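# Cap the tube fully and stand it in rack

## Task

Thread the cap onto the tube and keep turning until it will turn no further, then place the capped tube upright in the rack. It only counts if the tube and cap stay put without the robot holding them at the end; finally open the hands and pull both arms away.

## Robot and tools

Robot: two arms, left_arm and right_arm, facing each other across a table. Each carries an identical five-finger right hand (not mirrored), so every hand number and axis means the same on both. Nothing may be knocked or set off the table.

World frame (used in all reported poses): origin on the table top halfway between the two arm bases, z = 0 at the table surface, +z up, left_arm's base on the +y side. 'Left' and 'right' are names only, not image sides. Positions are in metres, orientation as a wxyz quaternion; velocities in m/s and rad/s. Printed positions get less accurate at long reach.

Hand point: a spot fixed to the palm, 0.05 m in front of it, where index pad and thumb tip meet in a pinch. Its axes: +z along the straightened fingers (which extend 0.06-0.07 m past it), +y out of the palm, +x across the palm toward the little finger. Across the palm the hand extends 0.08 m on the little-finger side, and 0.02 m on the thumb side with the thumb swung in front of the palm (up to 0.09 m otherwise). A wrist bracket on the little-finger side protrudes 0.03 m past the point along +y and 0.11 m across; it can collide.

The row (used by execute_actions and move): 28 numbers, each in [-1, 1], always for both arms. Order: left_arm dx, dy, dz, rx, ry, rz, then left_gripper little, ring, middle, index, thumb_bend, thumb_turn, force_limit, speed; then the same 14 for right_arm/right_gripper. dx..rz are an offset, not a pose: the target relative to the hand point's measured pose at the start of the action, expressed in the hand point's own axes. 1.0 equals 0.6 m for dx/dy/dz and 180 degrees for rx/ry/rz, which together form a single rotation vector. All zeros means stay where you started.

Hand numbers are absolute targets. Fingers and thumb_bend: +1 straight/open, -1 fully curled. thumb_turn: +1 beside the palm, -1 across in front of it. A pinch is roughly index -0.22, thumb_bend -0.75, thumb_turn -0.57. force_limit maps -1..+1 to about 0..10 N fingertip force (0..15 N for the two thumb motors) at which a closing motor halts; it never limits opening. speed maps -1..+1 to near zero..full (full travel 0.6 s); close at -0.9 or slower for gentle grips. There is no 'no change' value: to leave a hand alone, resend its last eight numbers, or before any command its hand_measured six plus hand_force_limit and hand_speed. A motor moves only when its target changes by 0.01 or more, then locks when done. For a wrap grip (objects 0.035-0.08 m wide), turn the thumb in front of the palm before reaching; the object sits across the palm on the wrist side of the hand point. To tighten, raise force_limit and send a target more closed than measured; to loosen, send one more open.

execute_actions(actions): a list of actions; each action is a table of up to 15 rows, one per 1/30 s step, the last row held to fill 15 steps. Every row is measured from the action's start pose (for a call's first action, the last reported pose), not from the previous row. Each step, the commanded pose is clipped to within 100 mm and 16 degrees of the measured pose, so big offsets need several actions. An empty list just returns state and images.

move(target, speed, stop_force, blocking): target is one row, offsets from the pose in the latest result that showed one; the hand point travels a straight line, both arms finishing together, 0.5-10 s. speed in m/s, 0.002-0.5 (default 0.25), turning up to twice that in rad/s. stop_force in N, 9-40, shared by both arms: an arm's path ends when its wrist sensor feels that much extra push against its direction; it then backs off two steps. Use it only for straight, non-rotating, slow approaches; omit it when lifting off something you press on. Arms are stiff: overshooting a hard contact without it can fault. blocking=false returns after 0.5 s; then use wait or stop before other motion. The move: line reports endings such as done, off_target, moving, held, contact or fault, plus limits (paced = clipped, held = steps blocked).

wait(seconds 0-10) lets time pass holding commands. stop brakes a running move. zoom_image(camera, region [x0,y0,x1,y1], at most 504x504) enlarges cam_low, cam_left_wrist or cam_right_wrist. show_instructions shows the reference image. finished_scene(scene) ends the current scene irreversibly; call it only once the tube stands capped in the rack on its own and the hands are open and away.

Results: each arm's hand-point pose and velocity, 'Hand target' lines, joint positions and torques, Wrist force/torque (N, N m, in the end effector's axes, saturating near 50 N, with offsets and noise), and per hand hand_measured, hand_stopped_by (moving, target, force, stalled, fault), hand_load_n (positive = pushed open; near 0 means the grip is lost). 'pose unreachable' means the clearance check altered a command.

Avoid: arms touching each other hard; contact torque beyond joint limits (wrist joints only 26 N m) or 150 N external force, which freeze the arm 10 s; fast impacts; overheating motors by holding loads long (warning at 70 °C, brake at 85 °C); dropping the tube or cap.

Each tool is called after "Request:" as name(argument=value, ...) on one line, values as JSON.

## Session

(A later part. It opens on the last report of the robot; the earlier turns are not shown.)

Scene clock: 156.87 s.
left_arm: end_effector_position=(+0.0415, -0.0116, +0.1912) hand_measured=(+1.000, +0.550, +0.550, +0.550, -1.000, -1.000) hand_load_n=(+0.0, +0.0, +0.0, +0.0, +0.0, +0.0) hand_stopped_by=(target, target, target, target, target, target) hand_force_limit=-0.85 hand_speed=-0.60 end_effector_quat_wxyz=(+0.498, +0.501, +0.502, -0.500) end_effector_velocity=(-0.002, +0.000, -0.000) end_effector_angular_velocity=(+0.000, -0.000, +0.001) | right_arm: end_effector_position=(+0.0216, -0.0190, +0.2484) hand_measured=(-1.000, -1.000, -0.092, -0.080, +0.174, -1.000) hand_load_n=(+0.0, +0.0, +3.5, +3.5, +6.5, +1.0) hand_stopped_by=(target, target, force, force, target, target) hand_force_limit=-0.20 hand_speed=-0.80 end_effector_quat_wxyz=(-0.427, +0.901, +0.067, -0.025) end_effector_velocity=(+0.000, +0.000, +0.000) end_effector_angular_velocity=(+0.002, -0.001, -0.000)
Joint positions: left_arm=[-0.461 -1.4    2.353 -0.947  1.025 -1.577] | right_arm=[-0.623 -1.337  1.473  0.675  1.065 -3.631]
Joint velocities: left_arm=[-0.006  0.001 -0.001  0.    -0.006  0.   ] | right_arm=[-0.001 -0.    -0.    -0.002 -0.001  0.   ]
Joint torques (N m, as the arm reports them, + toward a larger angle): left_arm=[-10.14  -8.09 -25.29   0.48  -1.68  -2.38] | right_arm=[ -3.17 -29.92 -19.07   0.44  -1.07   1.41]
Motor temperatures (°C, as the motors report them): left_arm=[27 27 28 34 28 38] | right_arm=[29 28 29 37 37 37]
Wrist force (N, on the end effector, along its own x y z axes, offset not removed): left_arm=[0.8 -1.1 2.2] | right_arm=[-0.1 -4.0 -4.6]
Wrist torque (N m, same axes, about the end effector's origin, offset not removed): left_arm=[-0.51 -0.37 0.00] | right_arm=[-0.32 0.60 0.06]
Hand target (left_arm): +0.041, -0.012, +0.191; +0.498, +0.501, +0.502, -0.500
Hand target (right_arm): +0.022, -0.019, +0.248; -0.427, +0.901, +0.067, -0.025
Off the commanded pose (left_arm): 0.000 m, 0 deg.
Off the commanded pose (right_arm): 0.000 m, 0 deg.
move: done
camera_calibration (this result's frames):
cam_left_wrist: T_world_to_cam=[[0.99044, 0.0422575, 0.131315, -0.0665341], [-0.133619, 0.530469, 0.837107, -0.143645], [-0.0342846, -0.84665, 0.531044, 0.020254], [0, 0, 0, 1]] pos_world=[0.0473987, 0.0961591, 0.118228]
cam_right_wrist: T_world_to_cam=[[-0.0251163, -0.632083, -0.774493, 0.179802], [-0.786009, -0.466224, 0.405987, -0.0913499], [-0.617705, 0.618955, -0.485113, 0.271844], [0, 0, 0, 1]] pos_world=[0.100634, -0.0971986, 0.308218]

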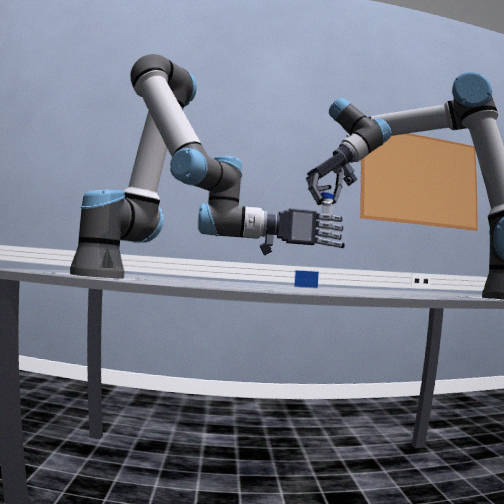

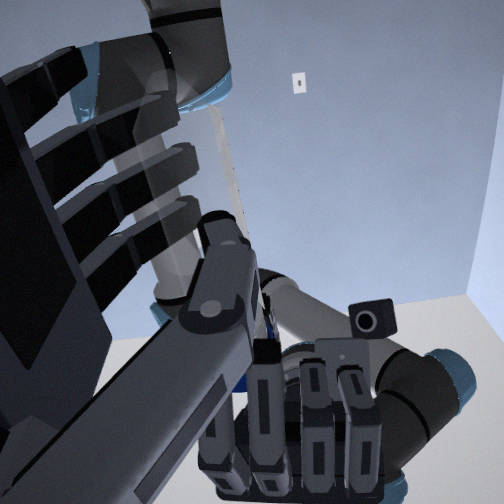

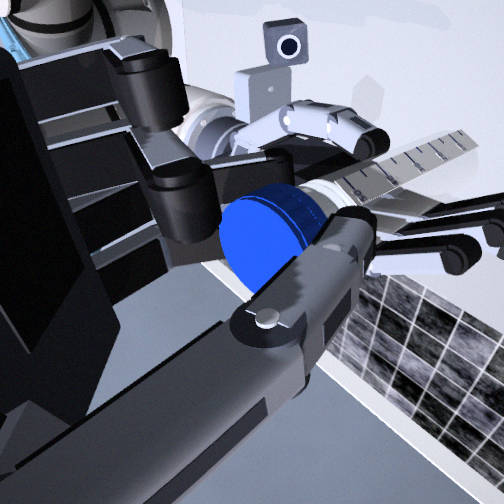

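Request:
move(target=[0,0,0.003,0,0,0,1,0.55,0.2,0.2,-1,-1,0.2,-0.8,0,0,0,0,0,0,-1,-1,-0.4,-0.4,0.17,-1,-0.2,-0.8], speed=0.015)

Scene clock: 160.80 s.
left_arm: end_effector_position=(+0.0415, -0.0134, +0.1912) hand_measured=(+1.000, +0.550, +0.308, +0.320, -0.998, -1.000) hand_load_n=(+0.0, +0.0, +6.0, +4.5, +5.0, +1.5) hand_stopped_by=(target, target, force, force, target, target) hand_force_limit=0.20 hand_speed=-0.80 end_effector_quat_wxyz=(+0.498, +0.501, +0.502, -0.500) end_effector_velocity=(-0.000, -0.000, -0.000) end_effector_angular_velocity=(+0.000, -0.001, +0.000) | right_arm: end_effector_position=(+0.0216, -0.0190, +0.2484) hand_measured=(-1.000, -1.000, -0.092, -0.080, +0.174, -1.000) hand_load_n=(+0.0, +0.0, +3.0, +4.0, +6.5, +2.5) hand_stopped_by=(target, target, force, force, target, target) hand_force_limit=-0.20 hand_speed=-0.80 end_effector_quat_wxyz=(-0.427, +0.901, +0.067, -0.024) end_effector_velocity=(+0.000, +0.000, +0.000) end_effector_angular_velocity=(+0.002, +0.000, -0.000)
Joint positions: left_arm=[-0.458 -1.396  2.348 -0.946  1.028 -1.577] | right_arm=[-0.623 -1.337  1.473  0.675  1.065 -3.631]
Joint velocities: left_arm=[-0.     0.001 -0.    -0.    -0.     0.   ] | right_arm=[-0.    -0.     0.    -0.002 -0.001  0.001]
Joint torques (N m, as the arm reports them, + toward a larger angle): left_arm=[ 13.49 -10.52 -22.86  -0.29   0.63  -0.77] | right_arm=[ -3.61 -30.16 -18.86   0.7   -0.9    1.33]
Motor temperatures (°C, as the motors report them): left_arm=[27 27 28 34 28 38] | right_arm=[29 28 29 37 37 37]
Wrist force (N, on the end effector, along its own x y z axes, offset not removed): left_arm=[4.3 -4.0 4.7] | right_arm=[3.3 -5.4 -1.9]
Wrist torque (N m, same axes, about the end effector's origin, offset not removed): left_arm=[-0.58 -0.26 0.13] | right_arm=[0.36 0.20 0.01]
Hand target (left_arm): +0.041, -0.013, +0.191; +0.498, +0.501, +0.502, -0.500
Hand target (right_arm): +0.022, -0.019, +0.248; -0.427, +0.901, +0.067, -0.025
Off the commanded pose (left_arm): 0.000 m, 0 deg.
Off the commanded pose (right_arm): 0.000 m, 0 deg.
move: done
camera_calibration (this result's frames):
cam_left_wrist: T_world_to_cam=[[0.990445, 0.0422121, 0.13129, -0.066439], [-0.133573, 0.530466, 0.837117, -0.14268], [-0.0343083, -0.846655, 0.531036, 0.018745], [0, 0, 0, 1]] pos_world=[0.047389, 0.0943621, 0.118208]
cam_right_wrist: T_world_to_cam=[[-0.025109, -0.632072, -0.774503, 0.179808], [-0.786013, -0.46623, 0.405972, -0.0913425], [-0.6177, 0.618963, -0.48511, 0.271842], [0, 0, 0, 1]] pos_world=[0.100636, -0.0971953, 0.308218]

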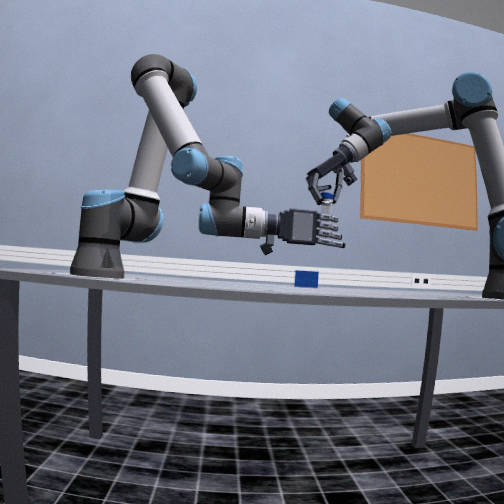

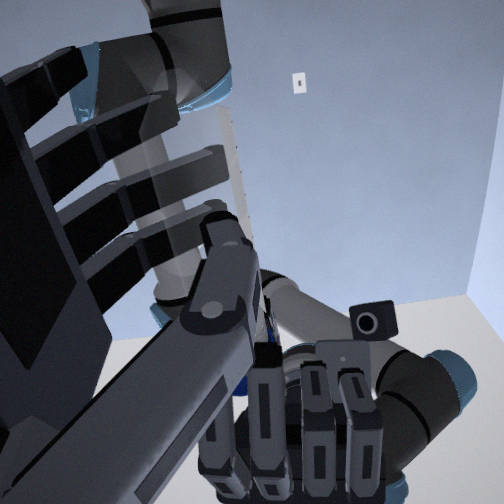

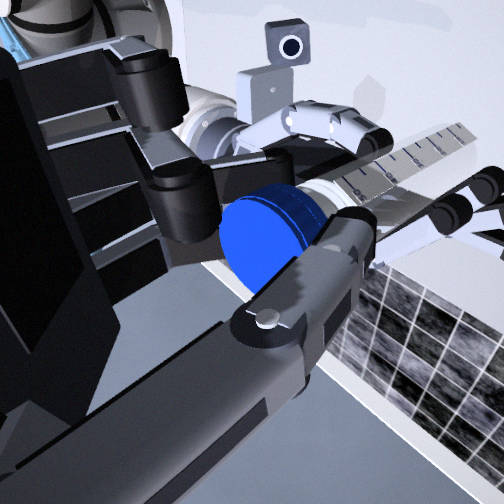

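Request:
move(target=[0,0.005,0.002,0,0,0,1,0.55,0.42,0.42,-1,-1,0.2,0,0,0,0,0,0,0,-1,-1,-0.4,-0.4,0.17,-1,-0.2,-0.8], speed=0.01)

Request:
move(target=[0,0,0,0,0,0,1,0.55,0.2,0.2,-1,-1,0.3,-0.8,0,0,0,0,0,0,-1,-1,-0.4,-0.4,0.17,-1,-0.2,-0.8])

Scene clock: 161.67 s.
left_arm: end_effector_position=(+0.0443, -0.0146, +0.1912) hand_measured=(+1.000, +0.550, +0.420, +0.420, -1.000, -1.000) hand_load_n=(+0.0, +0.0, +0.0, +0.0, +0.0, +0.0) hand_stopped_by=(target, target, target, target, target, target) hand_force_limit=0.20 hand_speed=0.00 end_effector_quat_wxyz=(+0.498, +0.501, +0.502, -0.500) end_effector_velocity=(+0.002, -0.000, -0.000) end_effector_angular_velocity=(+0.000, +0.000, +0.000) | right_arm: end_effector_position=(+0.0216, -0.0190, +0.2484) hand_measured=(-1.000, -1.000, -0.092, -0.080, +0.174, -1.000) hand_load_n=(+0.0, +0.0, +3.5, +3.5, +6.5, +1.0) hand_stopped_by=(target, target, force, force, target, target) hand_force_limit=-0.20 hand_speed=-0.80 end_effector_quat_wxyz=(-0.427, +0.901, +0.067, -0.024) end_effector_velocity=(+0.000, +0.000, -0.000) end_effector_angular_velocity=(+0.000, -0.001, +0.002)
Joint positions: left_arm=[-0.448 -1.395  2.346 -0.946  1.038 -1.577] | right_arm=[-0.623 -1.337  1.473  0.675  1.065 -3.631]
Joint velocities: left_arm=[ 0.005  0.001 -0.001  0.     0.005 -0.   ] | right_arm=[-0.     0.    -0.     0.    -0.001 -0.002]
Joint torques (N m, as the arm reports them, + toward a larger angle): left_arm=[ 11.39 -10.13 -24.47   0.39   1.2    2.31] | right_arm=[ -2.37 -30.13 -19.52   1.11  -0.93   1.37]
Motor temperatures (°C, as the motors report them): left_arm=[27 27 28 34 28 38] | right_arm=[29 28 29 37 37 37]
Wrist force (N, on the end effector, along its own x y z axes, offset not removed): left_arm=[1.3 -1.1 1.8] | right_arm=[1.1 -0.2 2.2]
Wrist torque (N m, same axes, about the end effector's origin, offset not removed): left_arm=[-0.52 -0.43 -0.03] | right_arm=[-0.02 0.19 0.41]
Hand target (left_arm): +0.044, -0.015, +0.191; +0.498, +0.501, +0.502, -0.500
Hand target (right_arm): +0.022, -0.019, +0.248; -0.427, +0.901, +0.067, -0.024
Off the commanded pose (left_arm): 0.000 m, 0 deg.
Off the commanded pose (right_arm): 0.000 m, 0 deg.
move: done
camera_calibration (this result's frames):
cam_left_wrist: T_world_to_cam=[[0.990455, 0.0422361, 0.131205, -0.0692158], [-0.133513, 0.530483, 0.837115, -0.14169], [-0.0342454, -0.846642, 0.531059, 0.0178706], [0, 0, 0, 1]] pos_world=[0.0502496, 0.0932176, 0.118202]
cam_right_wrist: T_world_to_cam=[[-0.0251088, -0.632072, -0.774503, 0.179808], [-0.786013, -0.46623, 0.405972, -0.0913425], [-0.6177, 0.618963, -0.48511, 0.271842], [0, 0, 0, 1]] pos_world=[0.100636, -0.0971953, 0.308218]

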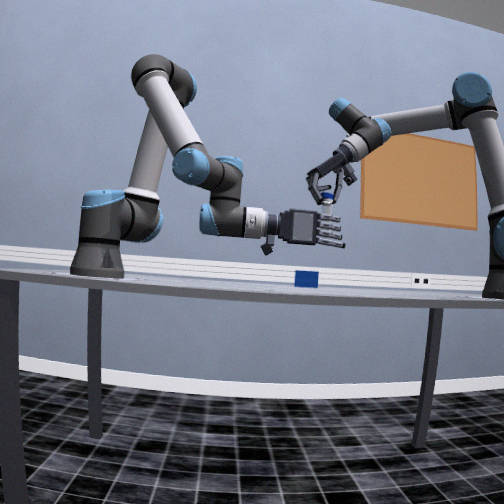

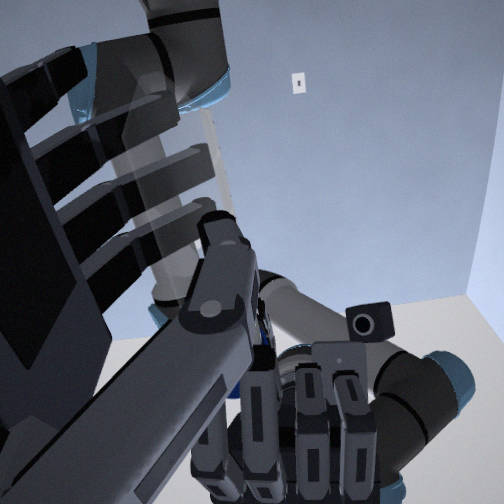

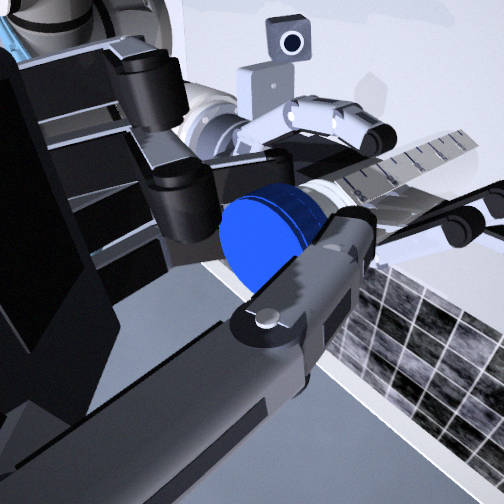

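Scene clock: 162.27 s.
left_arm: end_effector_position=(+0.0444, -0.0146, +0.1912) hand_measured=(+1.000, +0.550, +0.312, +0.324, -0.996, -1.000) hand_load_n=(+0.0, +0.0, +6.5, +7.0, +7.5, +2.0) hand_stopped_by=(target, target, force, force, target, target) hand_force_limit=0.30 hand_speed=-0.80 end_effector_quat_wxyz=(+0.498, +0.501, +0.502, -0.500) end_effector_velocity=(-0.000, +0.000, -0.000) end_effector_angular_velocity=(+0.000, -0.001, +0.001) | right_arm: end_effector_position=(+0.0216, -0.0190, +0.2484) hand_measured=(-1.000, -1.000, -0.092, -0.080, +0.174, -1.000) hand_load_n=(+0.0, +0.0, +3.0, +4.5, +6.0, +3.0) hand_stopped_by=(target, target, force, force, target, target) hand_force_limit=-0.20 hand_speed=-0.80 end_effector_quat_wxyz=(-0.427, +0.901, +0.067, -0.024) end_effector_velocity=(+0.000, +0.000, -0.000) end_effector_angular_velocity=(-0.000, +0.001, -0.000)
Joint positions: left_arm=[-0.447 -1.395  2.346 -0.946  1.038 -1.577] | right_arm=[-0.623 -1.337  1.473  0.675  1.065 -3.631]
Joint velocities: left_arm=[-0.     0.     0.     0.    -0.001  0.001] | right_arm=[-0.  0. -0.  0. -0.  0.]
Joint torques (N m, as the arm reports them, + toward a larger angle): left_arm=[ -9.53 -13.44 -18.97  -0.74  -2.75   2.33] | right_arm=[ -3.05 -30.16 -19.64   1.36  -1.01   1.43]
Motor temperatures (°C, as the motors report them): left_arm=[27 27 28 34 28 38] | right_arm=[29 28 29 37 37 37]
Wrist force (N, on the end effector, along its own x y z axes, offset not removed): left_arm=[4.3 -4.3 6.3] | right_arm=[3.7 -7.8 0.1]
Wrist torque (N m, same axes, about the end effector's origin, offset not removed): left_arm=[-0.49 -0.23 0.15] | right_arm=[0.04 0.37 -0.18]
Hand target (left_arm): +0.044, -0.015, +0.191; +0.498, +0.501, +0.502, -0.500
Hand target (right_arm): +0.022, -0.019, +0.248; -0.427, +0.901, +0.067, -0.024
Off the commanded pose (left_arm): 0.000 m, 0 deg.
Off the commanded pose (right_arm): 0.000 m, 0 deg.
move: done
camera_calibration (this result's frames):
cam_left_wrist: T_world_to_cam=[[0.990451, 0.0423062, 0.131215, -0.0692728], [-0.13356, 0.530466, 0.837118, -0.141671], [-0.03419, -0.84665, 0.531051, 0.0178593], [0, 0, 0, 1]] pos_world=[0.0503003, 0.093203, 0.118201]
cam_right_wrist: T_world_to_cam=[[-0.0251054, -0.632066, -0.774508, 0.179811], [-0.786015, -0.466233, 0.405965, -0.0913387], [-0.617698, 0.618967, -0.485108, 0.271842], [0, 0, 0, 1]] pos_world=[0.100637, -0.0971936, 0.308218]

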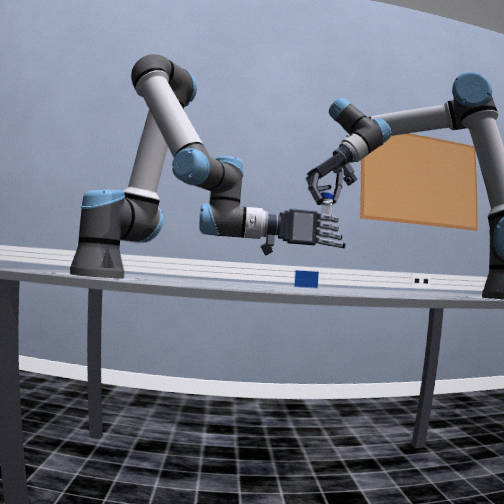

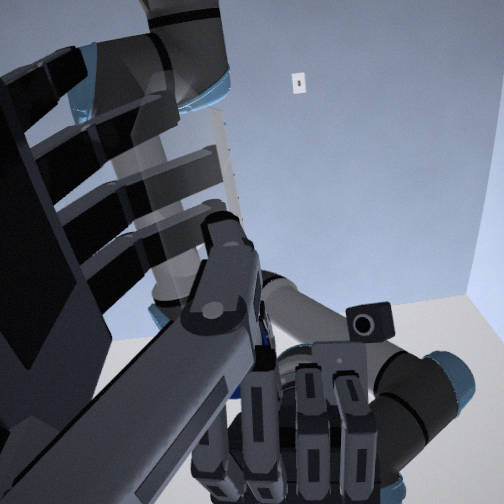

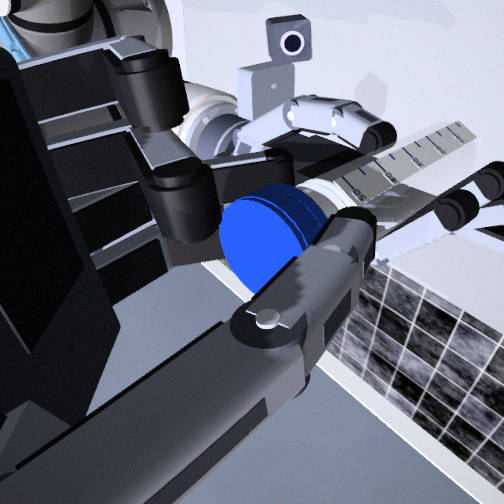

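Good. Release right slowly.

Request:
move(target=[0,0,0,0,0,0,1,0.55,0.2,0.2,-1,-1,0.3,-0.8,0,0,0,0,0,0,-1,-1,0.05,0.05,0.35,-1,-0.2,-0.8])

Request:
zoom_image(camera="cam_low", region=[295,170,365,240])

Scene clock: 163.53 s.
left_arm: end_effector_position=(+0.0443, -0.0146, +0.1912) hand_measured=(+1.000, +0.550, +0.312, +0.324, -0.996, -1.000) hand_load_n=(+0.0, +0.0, +6.0, +3.0, +9.5, +0.5) hand_stopped_by=(target, target, force, force, target, target) hand_force_limit=0.30 hand_speed=-0.80 end_effector_quat_wxyz=(+0.498, +0.501, +0.502, -0.500) end_effector_velocity=(-0.000, -0.000, +0.000) end_effector_angular_velocity=(-0.000, +0.000, +0.000) | right_arm: end_effector_position=(+0.0216, -0.0190, +0.2484) hand_measured=(-1.000, -1.000, +0.050, +0.050, +0.350, -1.000) hand_load_n=(+0.0, +0.0, +0.0, +0.0, +0.0, +0.0) hand_stopped_by=(target, target, target, target, target, target) hand_force_limit=-0.20 hand_speed=-0.80 end_effector_quat_wxyz=(-0.427, +0.901, +0.067, -0.024) end_effector_velocity=(-0.001, +0.000, -0.000) end_effector_angular_velocity=(+0.000, +0.002, +0.001)
Joint positions: left_arm=[-0.448 -1.395  2.346 -0.946  1.038 -1.577] | right_arm=[-0.623 -1.337  1.473  0.675  1.065 -3.631]
Joint velocities: left_arm=[-0.  0. -0. -0. -0. -0.] | right_arm=[ 0.001  0.    -0.    -0.    -0.001  0.001]
Joint torques (N m, as the arm reports them, + toward a larger angle): left_arm=[ 11.17 -15.29 -16.93  -1.08   1.36   2.26] | right_arm=[ -3.21 -29.76 -19.45   1.53  -0.79   1.5 ]
Motor temperatures (°C, as the motors report them): left_arm=[27 27 28 34 28 38] | right_arm=[29 28 29 37 37 37]
Wrist force (N, on the end effector, along its own x y z axes, offset not removed): left_arm=[1.8 -1.8 1.6] | right_arm=[-1.5 -1.1 -1.6]
Wrist torque (N m, same axes, about the end effector's origin, offset not removed): left_arm=[-0.56 -0.44 -0.03] | right_arm=[-0.05 0.64 -0.02]
Hand target (left_arm): +0.044, -0.015, +0.191; +0.498, +0.501, +0.502, -0.500
Hand target (right_arm): +0.022, -0.019, +0.248; -0.427, +0.901, +0.067, -0.024
Off the commanded pose (left_arm): 0.000 m, 0 deg.
Off the commanded pose (right_arm): 0.000 m, 0 deg.
move: done
camera_calibration (this result's frames):
cam_left_wrist: T_world_to_cam=[[0.990455, 0.042213, 0.131215, -0.0692201], [-0.13351, 0.530479, 0.837118, -0.141679], [-0.0342696, -0.846647, 0.531051, 0.0178594], [0, 0, 0, 1]] pos_world=[0.0502558, 0.0932005, 0.118201]
cam_right_wrist: T_world_to_cam=[[-0.0251054, -0.632066, -0.774508, 0.179811], [-0.786015, -0.466233, 0.405965, -0.0913388], [-0.617698, 0.618967, -0.485108, 0.271842], [0, 0, 0, 1]] pos_world=[0.100637, -0.0971936, 0.308218]

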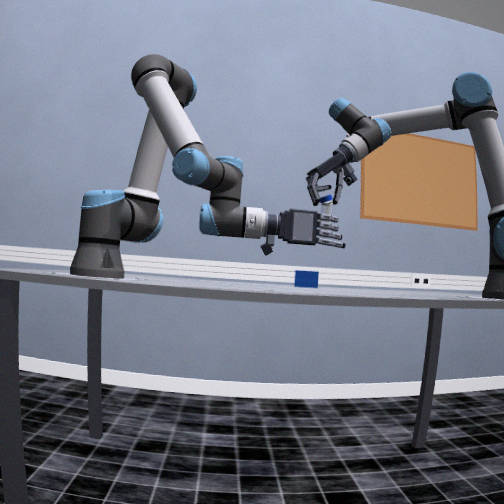

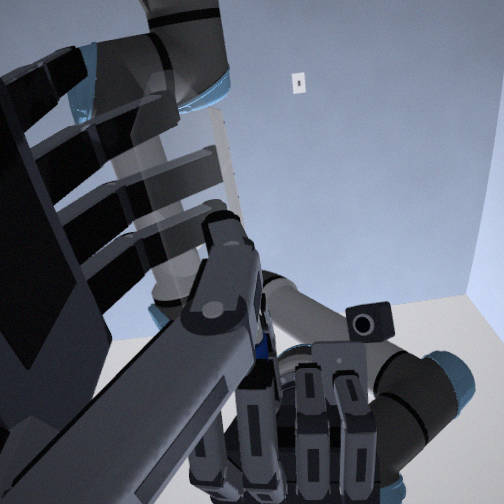

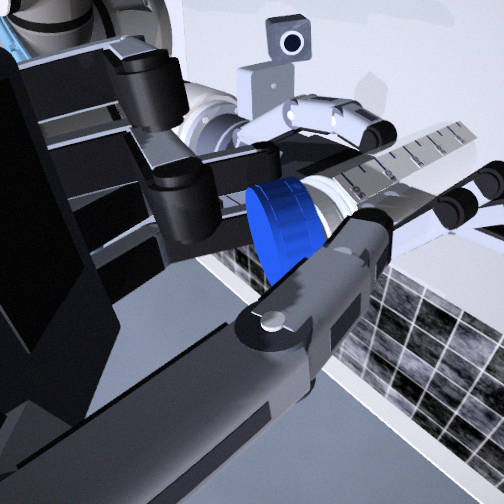

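Region (295, 170, 365, 240) of cam_low's 504x504 image, scaled by 7.200, with more detail than that image has.

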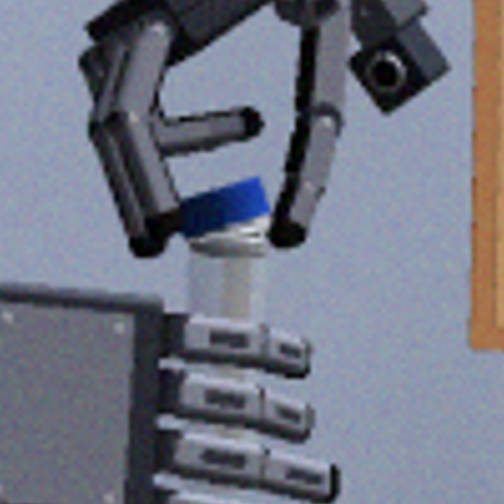

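Request:
move(target=[0,0,0,0,0,0,1,0.55,0.2,0.2,-1,-1,0.3,-0.8,-0.004,-0.008,-0.0065,0,0,0,-1,-1,0.05,0.05,0.5,-1,-0.2,-0.5], speed=0.02)

Request:
move(target=[0,0,0,0,0,0,1,0.55,0.2,0.2,-1,-1,0.3,-0.8,0.003,0.004,-0.005,0,0,0,-1,-1,0.05,0.05,0.5,-1,-0.2,-0.5], speed=0.01)

Request:
zoom_image(camera="cam_low", region=[295,170,365,240])

Scene clock: 164.60 s.
left_arm: end_effector_position=(+0.0444, -0.0146, +0.1912) hand_measured=(+1.000, +0.550, +0.312, +0.324, -0.996, -1.000) hand_load_n=(+0.0, +0.0, +6.0, +3.0, +9.5, +0.5) hand_stopped_by=(target, target, force, force, target, target) hand_force_limit=0.30 hand_speed=-0.80 end_effector_quat_wxyz=(+0.498, +0.501, +0.502, -0.500) end_effector_velocity=(+0.000, +0.000, +0.001) end_effector_angular_velocity=(-0.001, +0.002, +0.000) | right_arm: end_effector_position=(+0.0192, -0.0193, +0.2544) hand_measured=(-1.000, -1.000, +0.050, +0.050, +0.500, -1.000) hand_load_n=(+0.0, +0.0, +0.0, +0.0, +0.0, +0.0) hand_stopped_by=(target, target, target, target, target, target) hand_force_limit=-0.20 hand_speed=-0.50 end_effector_quat_wxyz=(-0.427, +0.901, +0.067, -0.024) end_effector_velocity=(-0.001, +0.000, +0.002) end_effector_angular_velocity=(+0.002, -0.002, -0.000)
Joint positions: left_arm=[-0.447 -1.395  2.346 -0.946  1.038 -1.577] | right_arm=[-0.619 -1.341  1.463  0.688  1.068 -3.627]
Joint velocities: left_arm=[ 0.    -0.002  0.    -0.    -0.    -0.001] | right_arm=[ 0.002 -0.002 -0.004  0.003  0.002  0.001]
Joint torques (N m, as the arm reports them, + toward a larger angle): left_arm=[  3.05 -15.54 -16.52  -1.25   1.33   2.3 ] | right_arm=[  8.94 -36.95 -32.49   2.77   2.15   2.31]
Motor temperatures (°C, as the motors report them): left_arm=[27 27 28 34 28 38] | right_arm=[29 28 29 37 37 37]
Wrist force (N, on the end effector, along its own x y z axes, offset not removed): left_arm=[0.4 -1.9 0.7] | right_arm=[4.4 -0.4 -0.6]
Wrist torque (N m, same axes, about the end effector's origin, offset not removed): left_arm=[-0.46 -0.22 -0.10] | right_arm=[0.14 -0.66 0.35]
Hand target (left_arm): +0.044, -0.015, +0.191; +0.498, +0.501, +0.502, -0.500
Hand target (right_arm): +0.019, -0.019, +0.255; -0.427, +0.901, +0.067, -0.024
Off the commanded pose (left_arm): 0.000 m, 0 deg.
Off the commanded pose (right_arm): 0.000 m, 0 deg.
move: done
camera_calibration (this result's frames):
cam_left_wrist: T_world_to_cam=[[0.990452, 0.042284, 0.131215, -0.0692603], [-0.133548, 0.530469, 0.837118, -0.141673], [-0.0342088, -0.846649, 0.531051, 0.0178593], [0, 0, 0, 1]] pos_world=[0.0502897, 0.0932024, 0.118201]
cam_right_wrist: T_world_to_cam=[[-0.0251114, -0.632051, -0.77452, 0.184172], [-0.786012, -0.46624, 0.405962, -0.0957584], [-0.617701, 0.618976, -0.485092, 0.273447], [0, 0, 0, 1]] pos_world=[0.0982658, -0.0974972, 0.314166]

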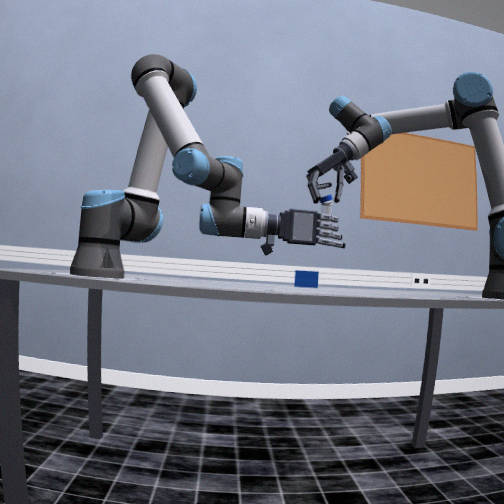

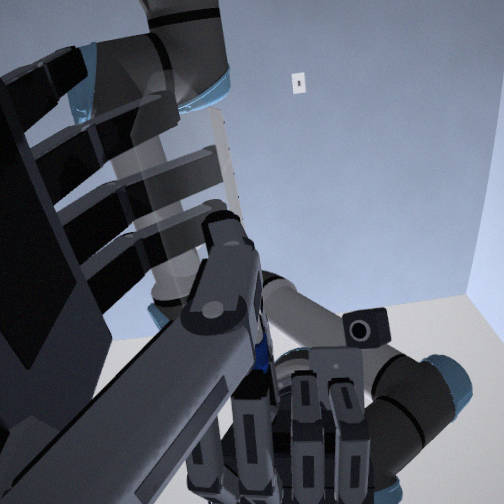

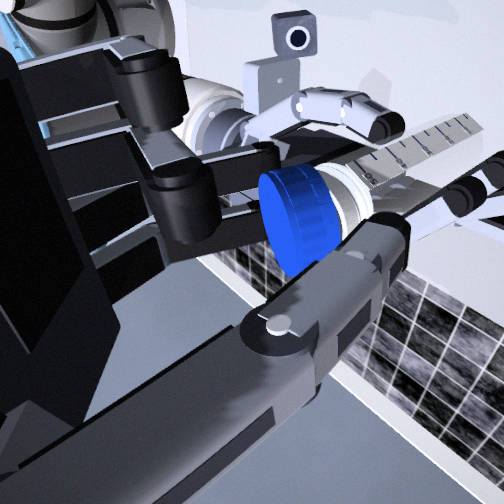

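Scene clock: 165.30 s.
left_arm: end_effector_position=(+0.0444, -0.0146, +0.1912) hand_measured=(+1.000, +0.550, +0.312, +0.324, -0.994, -1.000) hand_load_n=(+0.0, +0.0, +5.5, +4.0, +9.5, +1.0) hand_stopped_by=(target, target, force, force, target, target) hand_force_limit=0.30 hand_speed=-0.80 end_effector_quat_wxyz=(+0.498, +0.501, +0.502, -0.500) end_effector_velocity=(+0.000, +0.000, -0.000) end_effector_angular_velocity=(+0.000, +0.001, +0.001) | right_arm: end_effector_position=(+0.0215, -0.0227, +0.2545) hand_measured=(-1.000, -1.000, +0.050, +0.050, +0.500, -1.000) hand_load_n=(+0.0, +0.0, +0.0, +2.0, +0.0, +0.0) hand_stopped_by=(target, target, target, target, target, target) hand_force_limit=-0.20 hand_speed=-0.50 end_effector_quat_wxyz=(-0.427, +0.901, +0.067, -0.024) end_effector_velocity=(+0.002, -0.002, +0.000) end_effector_angular_velocity=(+0.001, -0.001, +0.001)
Joint positions: left_arm=[-0.447 -1.395  2.346 -0.946  1.038 -1.577] | right_arm=[-0.627 -1.348  1.471  0.69   1.062 -3.634]
Joint velocities: left_arm=[ 0.001  0.     0.     0.     0.    -0.001] | right_arm=[-0.005 -0.003  0.004 -0.    -0.003 -0.005]
Joint torques (N m, as the arm reports them, + toward a larger angle): left_arm=[  4.21 -15.2  -16.21  -1.13   1.49   2.46] | right_arm=[ -9.72 -35.84  -7.39   3.24  -2.62  -2.55]
Motor temperatures (°C, as the motors report them): left_arm=[27 27 28 34 28 38] | right_arm=[29 28 29 37 37 37]
Wrist force (N, on the end effector, along its own x y z axes, offset not removed): left_arm=[1.3 -0.9 3.2] | right_arm=[-0.5 -1.6 2.9]
Wrist torque (N m, same axes, about the end effector's origin, offset not removed): left_arm=[-0.50 -0.18 -0.11] | right_arm=[0.03 0.17 -0.18]
Hand target (left_arm): +0.044, -0.015, +0.191; +0.498, +0.501, +0.502, -0.500
Hand target (right_arm): +0.022, -0.023, +0.254; -0.427, +0.901, +0.067, -0.024
Off the commanded pose (left_arm): 0.000 m, 0 deg.
Off the commanded pose (right_arm): 0.000 m, 0 deg.
move: done
camera_calibration (this result's frames):
cam_left_wrist: T_world_to_cam=[[0.990452, 0.042284, 0.131215, -0.0692602], [-0.133548, 0.530469, 0.837118, -0.141673], [-0.0342088, -0.846649, 0.531051, 0.0178593], [0, 0, 0, 1]] pos_world=[0.0502897, 0.0932024, 0.118201]
cam_right_wrist: T_world_to_cam=[[-0.0250974, -0.632047, -0.774524, 0.182151], [-0.786024, -0.466238, 0.405941, -0.0956169], [-0.617686, 0.618982, -0.485103, 0.276942], [0, 0, 0, 1]] pos_world=[0.100477, -0.100874, 0.314241]

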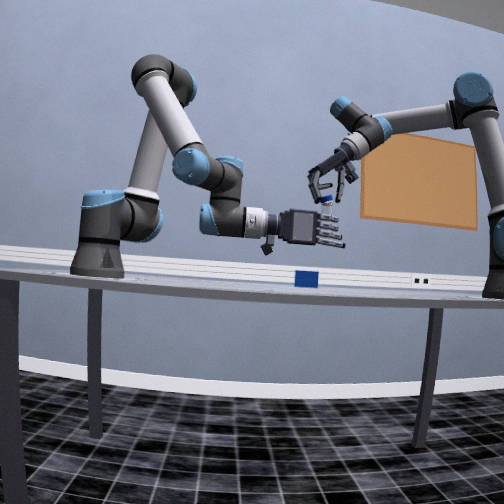

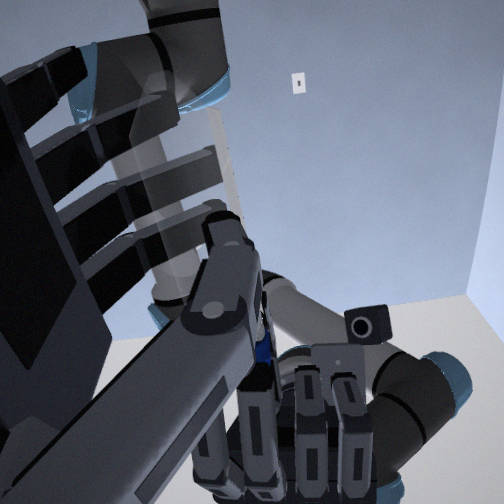

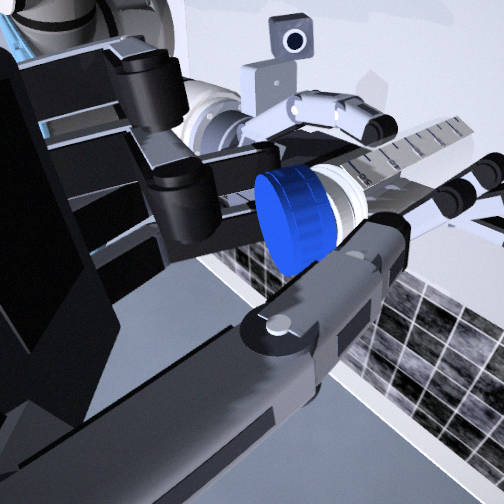

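Region (295, 170, 365, 240) of cam_low's 504x504 image, scaled by 7.200, with more detail than that image has.

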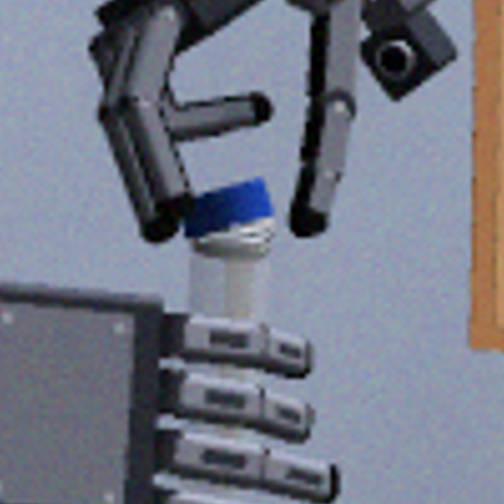

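Lift the low side by friction: raise 4 mm.

Request:
move(target=[0,0,0,0,0,0,1,0.55,0.2,0.2,-1,-1,0.3,-0.8,0,-0.005,-0.005,0,0,0,-1,-1,0.05,0.05,0.5,-1,-0.2,-0.5], speed=0.01)

Request:
move(target=[0,0,0,0,0,0,1,0.55,0.2,0.2,-1,-1,0.3,-0.8,0,0,0,0,0,0,-1,-1,0.2,0.2,0.5,-1,-0.2,-0.5])

Request:
zoom_image(camera="cam_low", region=[295,170,365,240])

Scene clock: 166.23 s.
left_arm: end_effector_position=(+0.0444, -0.0146, +0.1912) hand_measured=(+1.000, +0.550, +0.312, +0.324, -0.994, -1.000) hand_load_n=(+0.0, +0.0, +6.0, +3.0, +9.5, +0.5) hand_stopped_by=(target, target, force, force, target, target) hand_force_limit=0.30 hand_speed=-0.80 end_effector_quat_wxyz=(+0.498, +0.501, +0.502, -0.500) end_effector_velocity=(+0.000, -0.000, +0.000) end_effector_angular_velocity=(-0.000, +0.000, -0.000) | right_arm: end_effector_position=(+0.0215, -0.0231, +0.2585) hand_measured=(-1.000, -1.000, +0.050, +0.050, +0.500, -1.000) hand_load_n=(+0.0, +0.0, +0.0, +0.0, +0.0, +0.0) hand_stopped_by=(target, target, target, target, target, target) hand_force_limit=-0.20 hand_speed=-0.50 end_effector_quat_wxyz=(-0.427, +0.901, +0.067, -0.024) end_effector_velocity=(-0.000, -0.001, +0.002) end_effector_angular_velocity=(-0.003, +0.001, -0.001)
Joint positions: left_arm=[-0.447 -1.395  2.346 -0.946  1.038 -1.577] | right_arm=[-0.628 -1.35   1.463  0.7    1.061 -3.635]
Joint velocities: left_arm=[ 0. -0.  0. -0.  0. -0.] | right_arm=[-0.    -0.001 -0.004  0.008  0.001  0.   ]
Joint torques (N m, as the arm reports them, + toward a larger angle): left_arm=[  3.67 -14.67 -17.54  -1.09   1.44   2.44] | right_arm=[-10.68 -36.28 -31.38   2.98  -3.05  -2.32]
Motor temperatures (°C, as the motors report them): left_arm=[27 27 28 34 28 38] | right_arm=[29 28 29 37 37 37]
Wrist force (N, on the end effector, along its own x y z axes, offset not removed): left_arm=[0.6 -1.0 1.2] | right_arm=[1.4 -4.0 -2.0]
Wrist torque (N m, same axes, about the end effector's origin, offset not removed): left_arm=[-0.44 -0.22 -0.06] | right_arm=[-0.64 -0.07 -0.30]
Hand target (left_arm): +0.044, -0.015, +0.191; +0.498, +0.501, +0.502, -0.500
Hand target (right_arm): +0.021, -0.023, +0.259; -0.427, +0.901, +0.067, -0.024
Off the commanded pose (left_arm): 0.000 m, 0 deg.
Off the commanded pose (right_arm): 0.000 m, 0 deg.
move: done
camera_calibration (this result's frames):
cam_left_wrist: T_world_to_cam=[[0.990452, 0.0422835, 0.131215, -0.0692601], [-0.133548, 0.530469, 0.837118, -0.141673], [-0.0342093, -0.846649, 0.531051, 0.0178593], [0, 0, 0, 1]] pos_world=[0.0502896, 0.0932024, 0.118201]
cam_right_wrist: T_world_to_cam=[[-0.0250991, -0.632036, -0.774533, 0.185015], [-0.786027, -0.466239, 0.405933, -0.0974258], [-0.617682, 0.618993, -0.485095, 0.279149], [0, 0, 0, 1]] pos_world=[0.10049, -0.101279, 0.318262]

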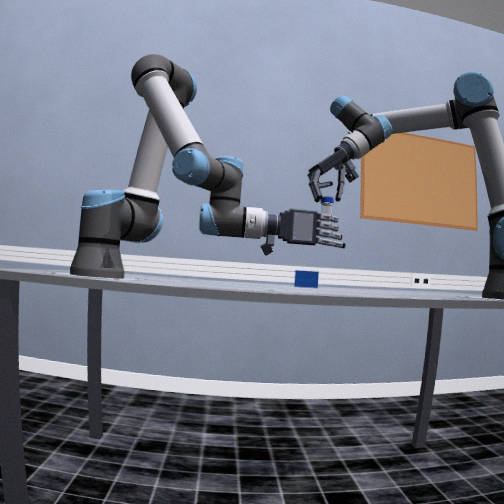

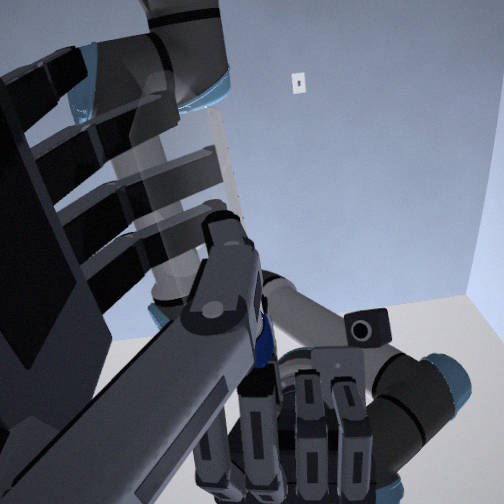

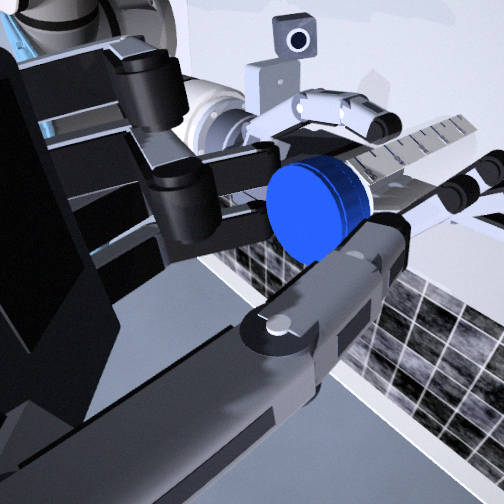

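Scene clock: 166.73 s.
left_arm: end_effector_position=(+0.0444, -0.0146, +0.1912) hand_measured=(+1.000, +0.550, +0.312, +0.324, -0.994, -1.000) hand_load_n=(+0.0, +0.0, +6.0, +3.0, +9.5, +0.5) hand_stopped_by=(target, target, force, force, target, target) hand_force_limit=0.30 hand_speed=-0.80 end_effector_quat_wxyz=(+0.498, +0.501, +0.502, -0.500) end_effector_velocity=(-0.000, +0.000, +0.001) end_effector_angular_velocity=(-0.002, +0.001, -0.000) | right_arm: end_effector_position=(+0.0215, -0.0231, +0.2586) hand_measured=(-1.000, -1.000, +0.200, +0.200, +0.500, -1.000) hand_load_n=(+0.0, +0.0, +0.0, +0.0, +0.0, +0.0) hand_stopped_by=(target, target, target, target, target, target) hand_force_limit=-0.20 hand_speed=-0.50 end_effector_quat_wxyz=(-0.427, +0.901, +0.067, -0.024) end_effector_velocity=(+0.000, -0.000, -0.000) end_effector_angular_velocity=(-0.000, +0.000, -0.001)
Joint positions: left_arm=[-0.447 -1.395  2.346 -0.946  1.038 -1.577] | right_arm=[-0.628 -1.35   1.463  0.7    1.061 -3.635]
Joint velocities: left_arm=[-0.    -0.002  0.     0.     0.    -0.   ] | right_arm=[-0.    -0.     0.     0.     0.001  0.001]
Joint torques (N m, as the arm reports them, + toward a larger angle): left_arm=[  3.01 -14.92 -15.72  -1.25   1.61   2.43] | right_arm=[ -9.22 -32.68  -7.57  -0.78  -2.97  -2.2 ]
Motor temperatures (°C, as the motors report them): left_arm=[27 27 28 34 28 38] | right_arm=[29 28 29 37 37 37]
Wrist force (N, on the end effector, along its own x y z axes, offset not removed): left_arm=[1.3 -0.7 1.7] | right_arm=[0.9 0.6 -4.0]
Wrist torque (N m, same axes, about the end effector's origin, offset not removed): left_arm=[-0.42 -0.35 0.03] | right_arm=[0.57 0.29 0.00]
Hand target (left_arm): +0.044, -0.015, +0.191; +0.498, +0.501, +0.502, -0.500
Hand target (right_arm): +0.021, -0.023, +0.258; -0.427, +0.901, +0.067, -0.024
Off the commanded pose (left_arm): 0.000 m, 0 deg.
Off the commanded pose (right_arm): 0.000 m, 0 deg.
move: done
camera_calibration (this result's frames):
cam_left_wrist: T_world_to_cam=[[0.990452, 0.0422837, 0.131215, -0.0692602], [-0.133548, 0.530469, 0.837118, -0.141673], [-0.0342092, -0.846649, 0.531051, 0.0178593], [0, 0, 0, 1]] pos_world=[0.0502896, 0.0932024, 0.118201]
cam_right_wrist: T_world_to_cam=[[-0.0250304, -0.631928, -0.774623, 0.185126], [-0.786062, -0.466297, 0.4058, -0.0973917], [-0.61764, 0.619059, -0.485063, 0.279175], [0, 0, 0, 1]] pos_world=[0.100507, -0.101253, 0.318342]

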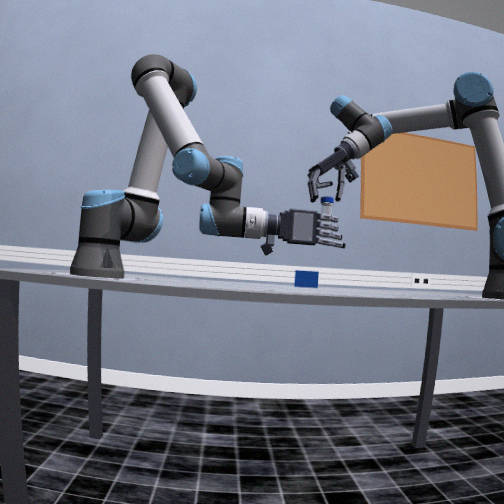

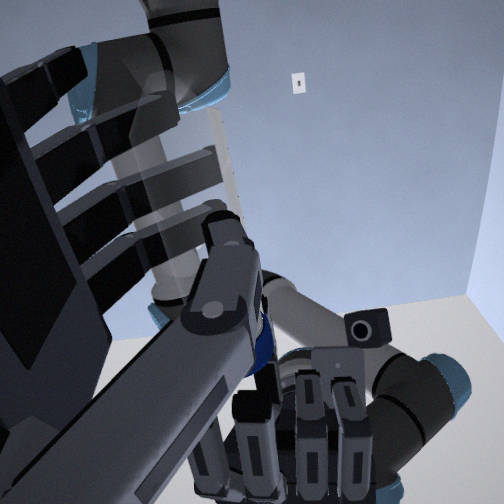

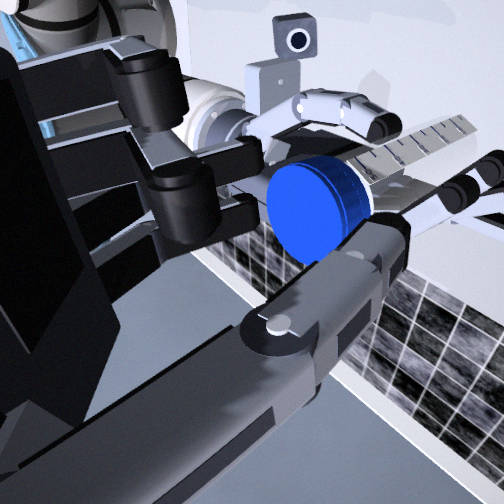

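Region (295, 170, 365, 240) of cam_low's 504x504 image, scaled by 7.200, with more detail than that image has.

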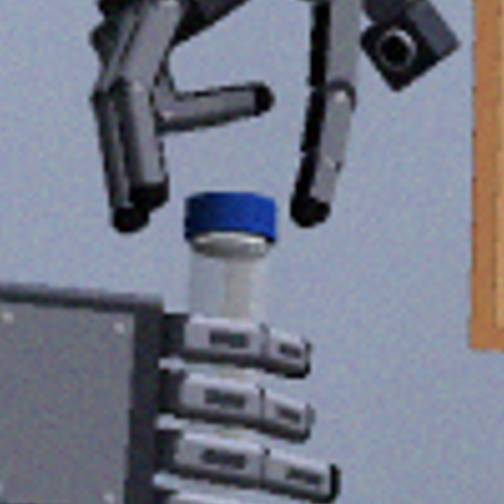

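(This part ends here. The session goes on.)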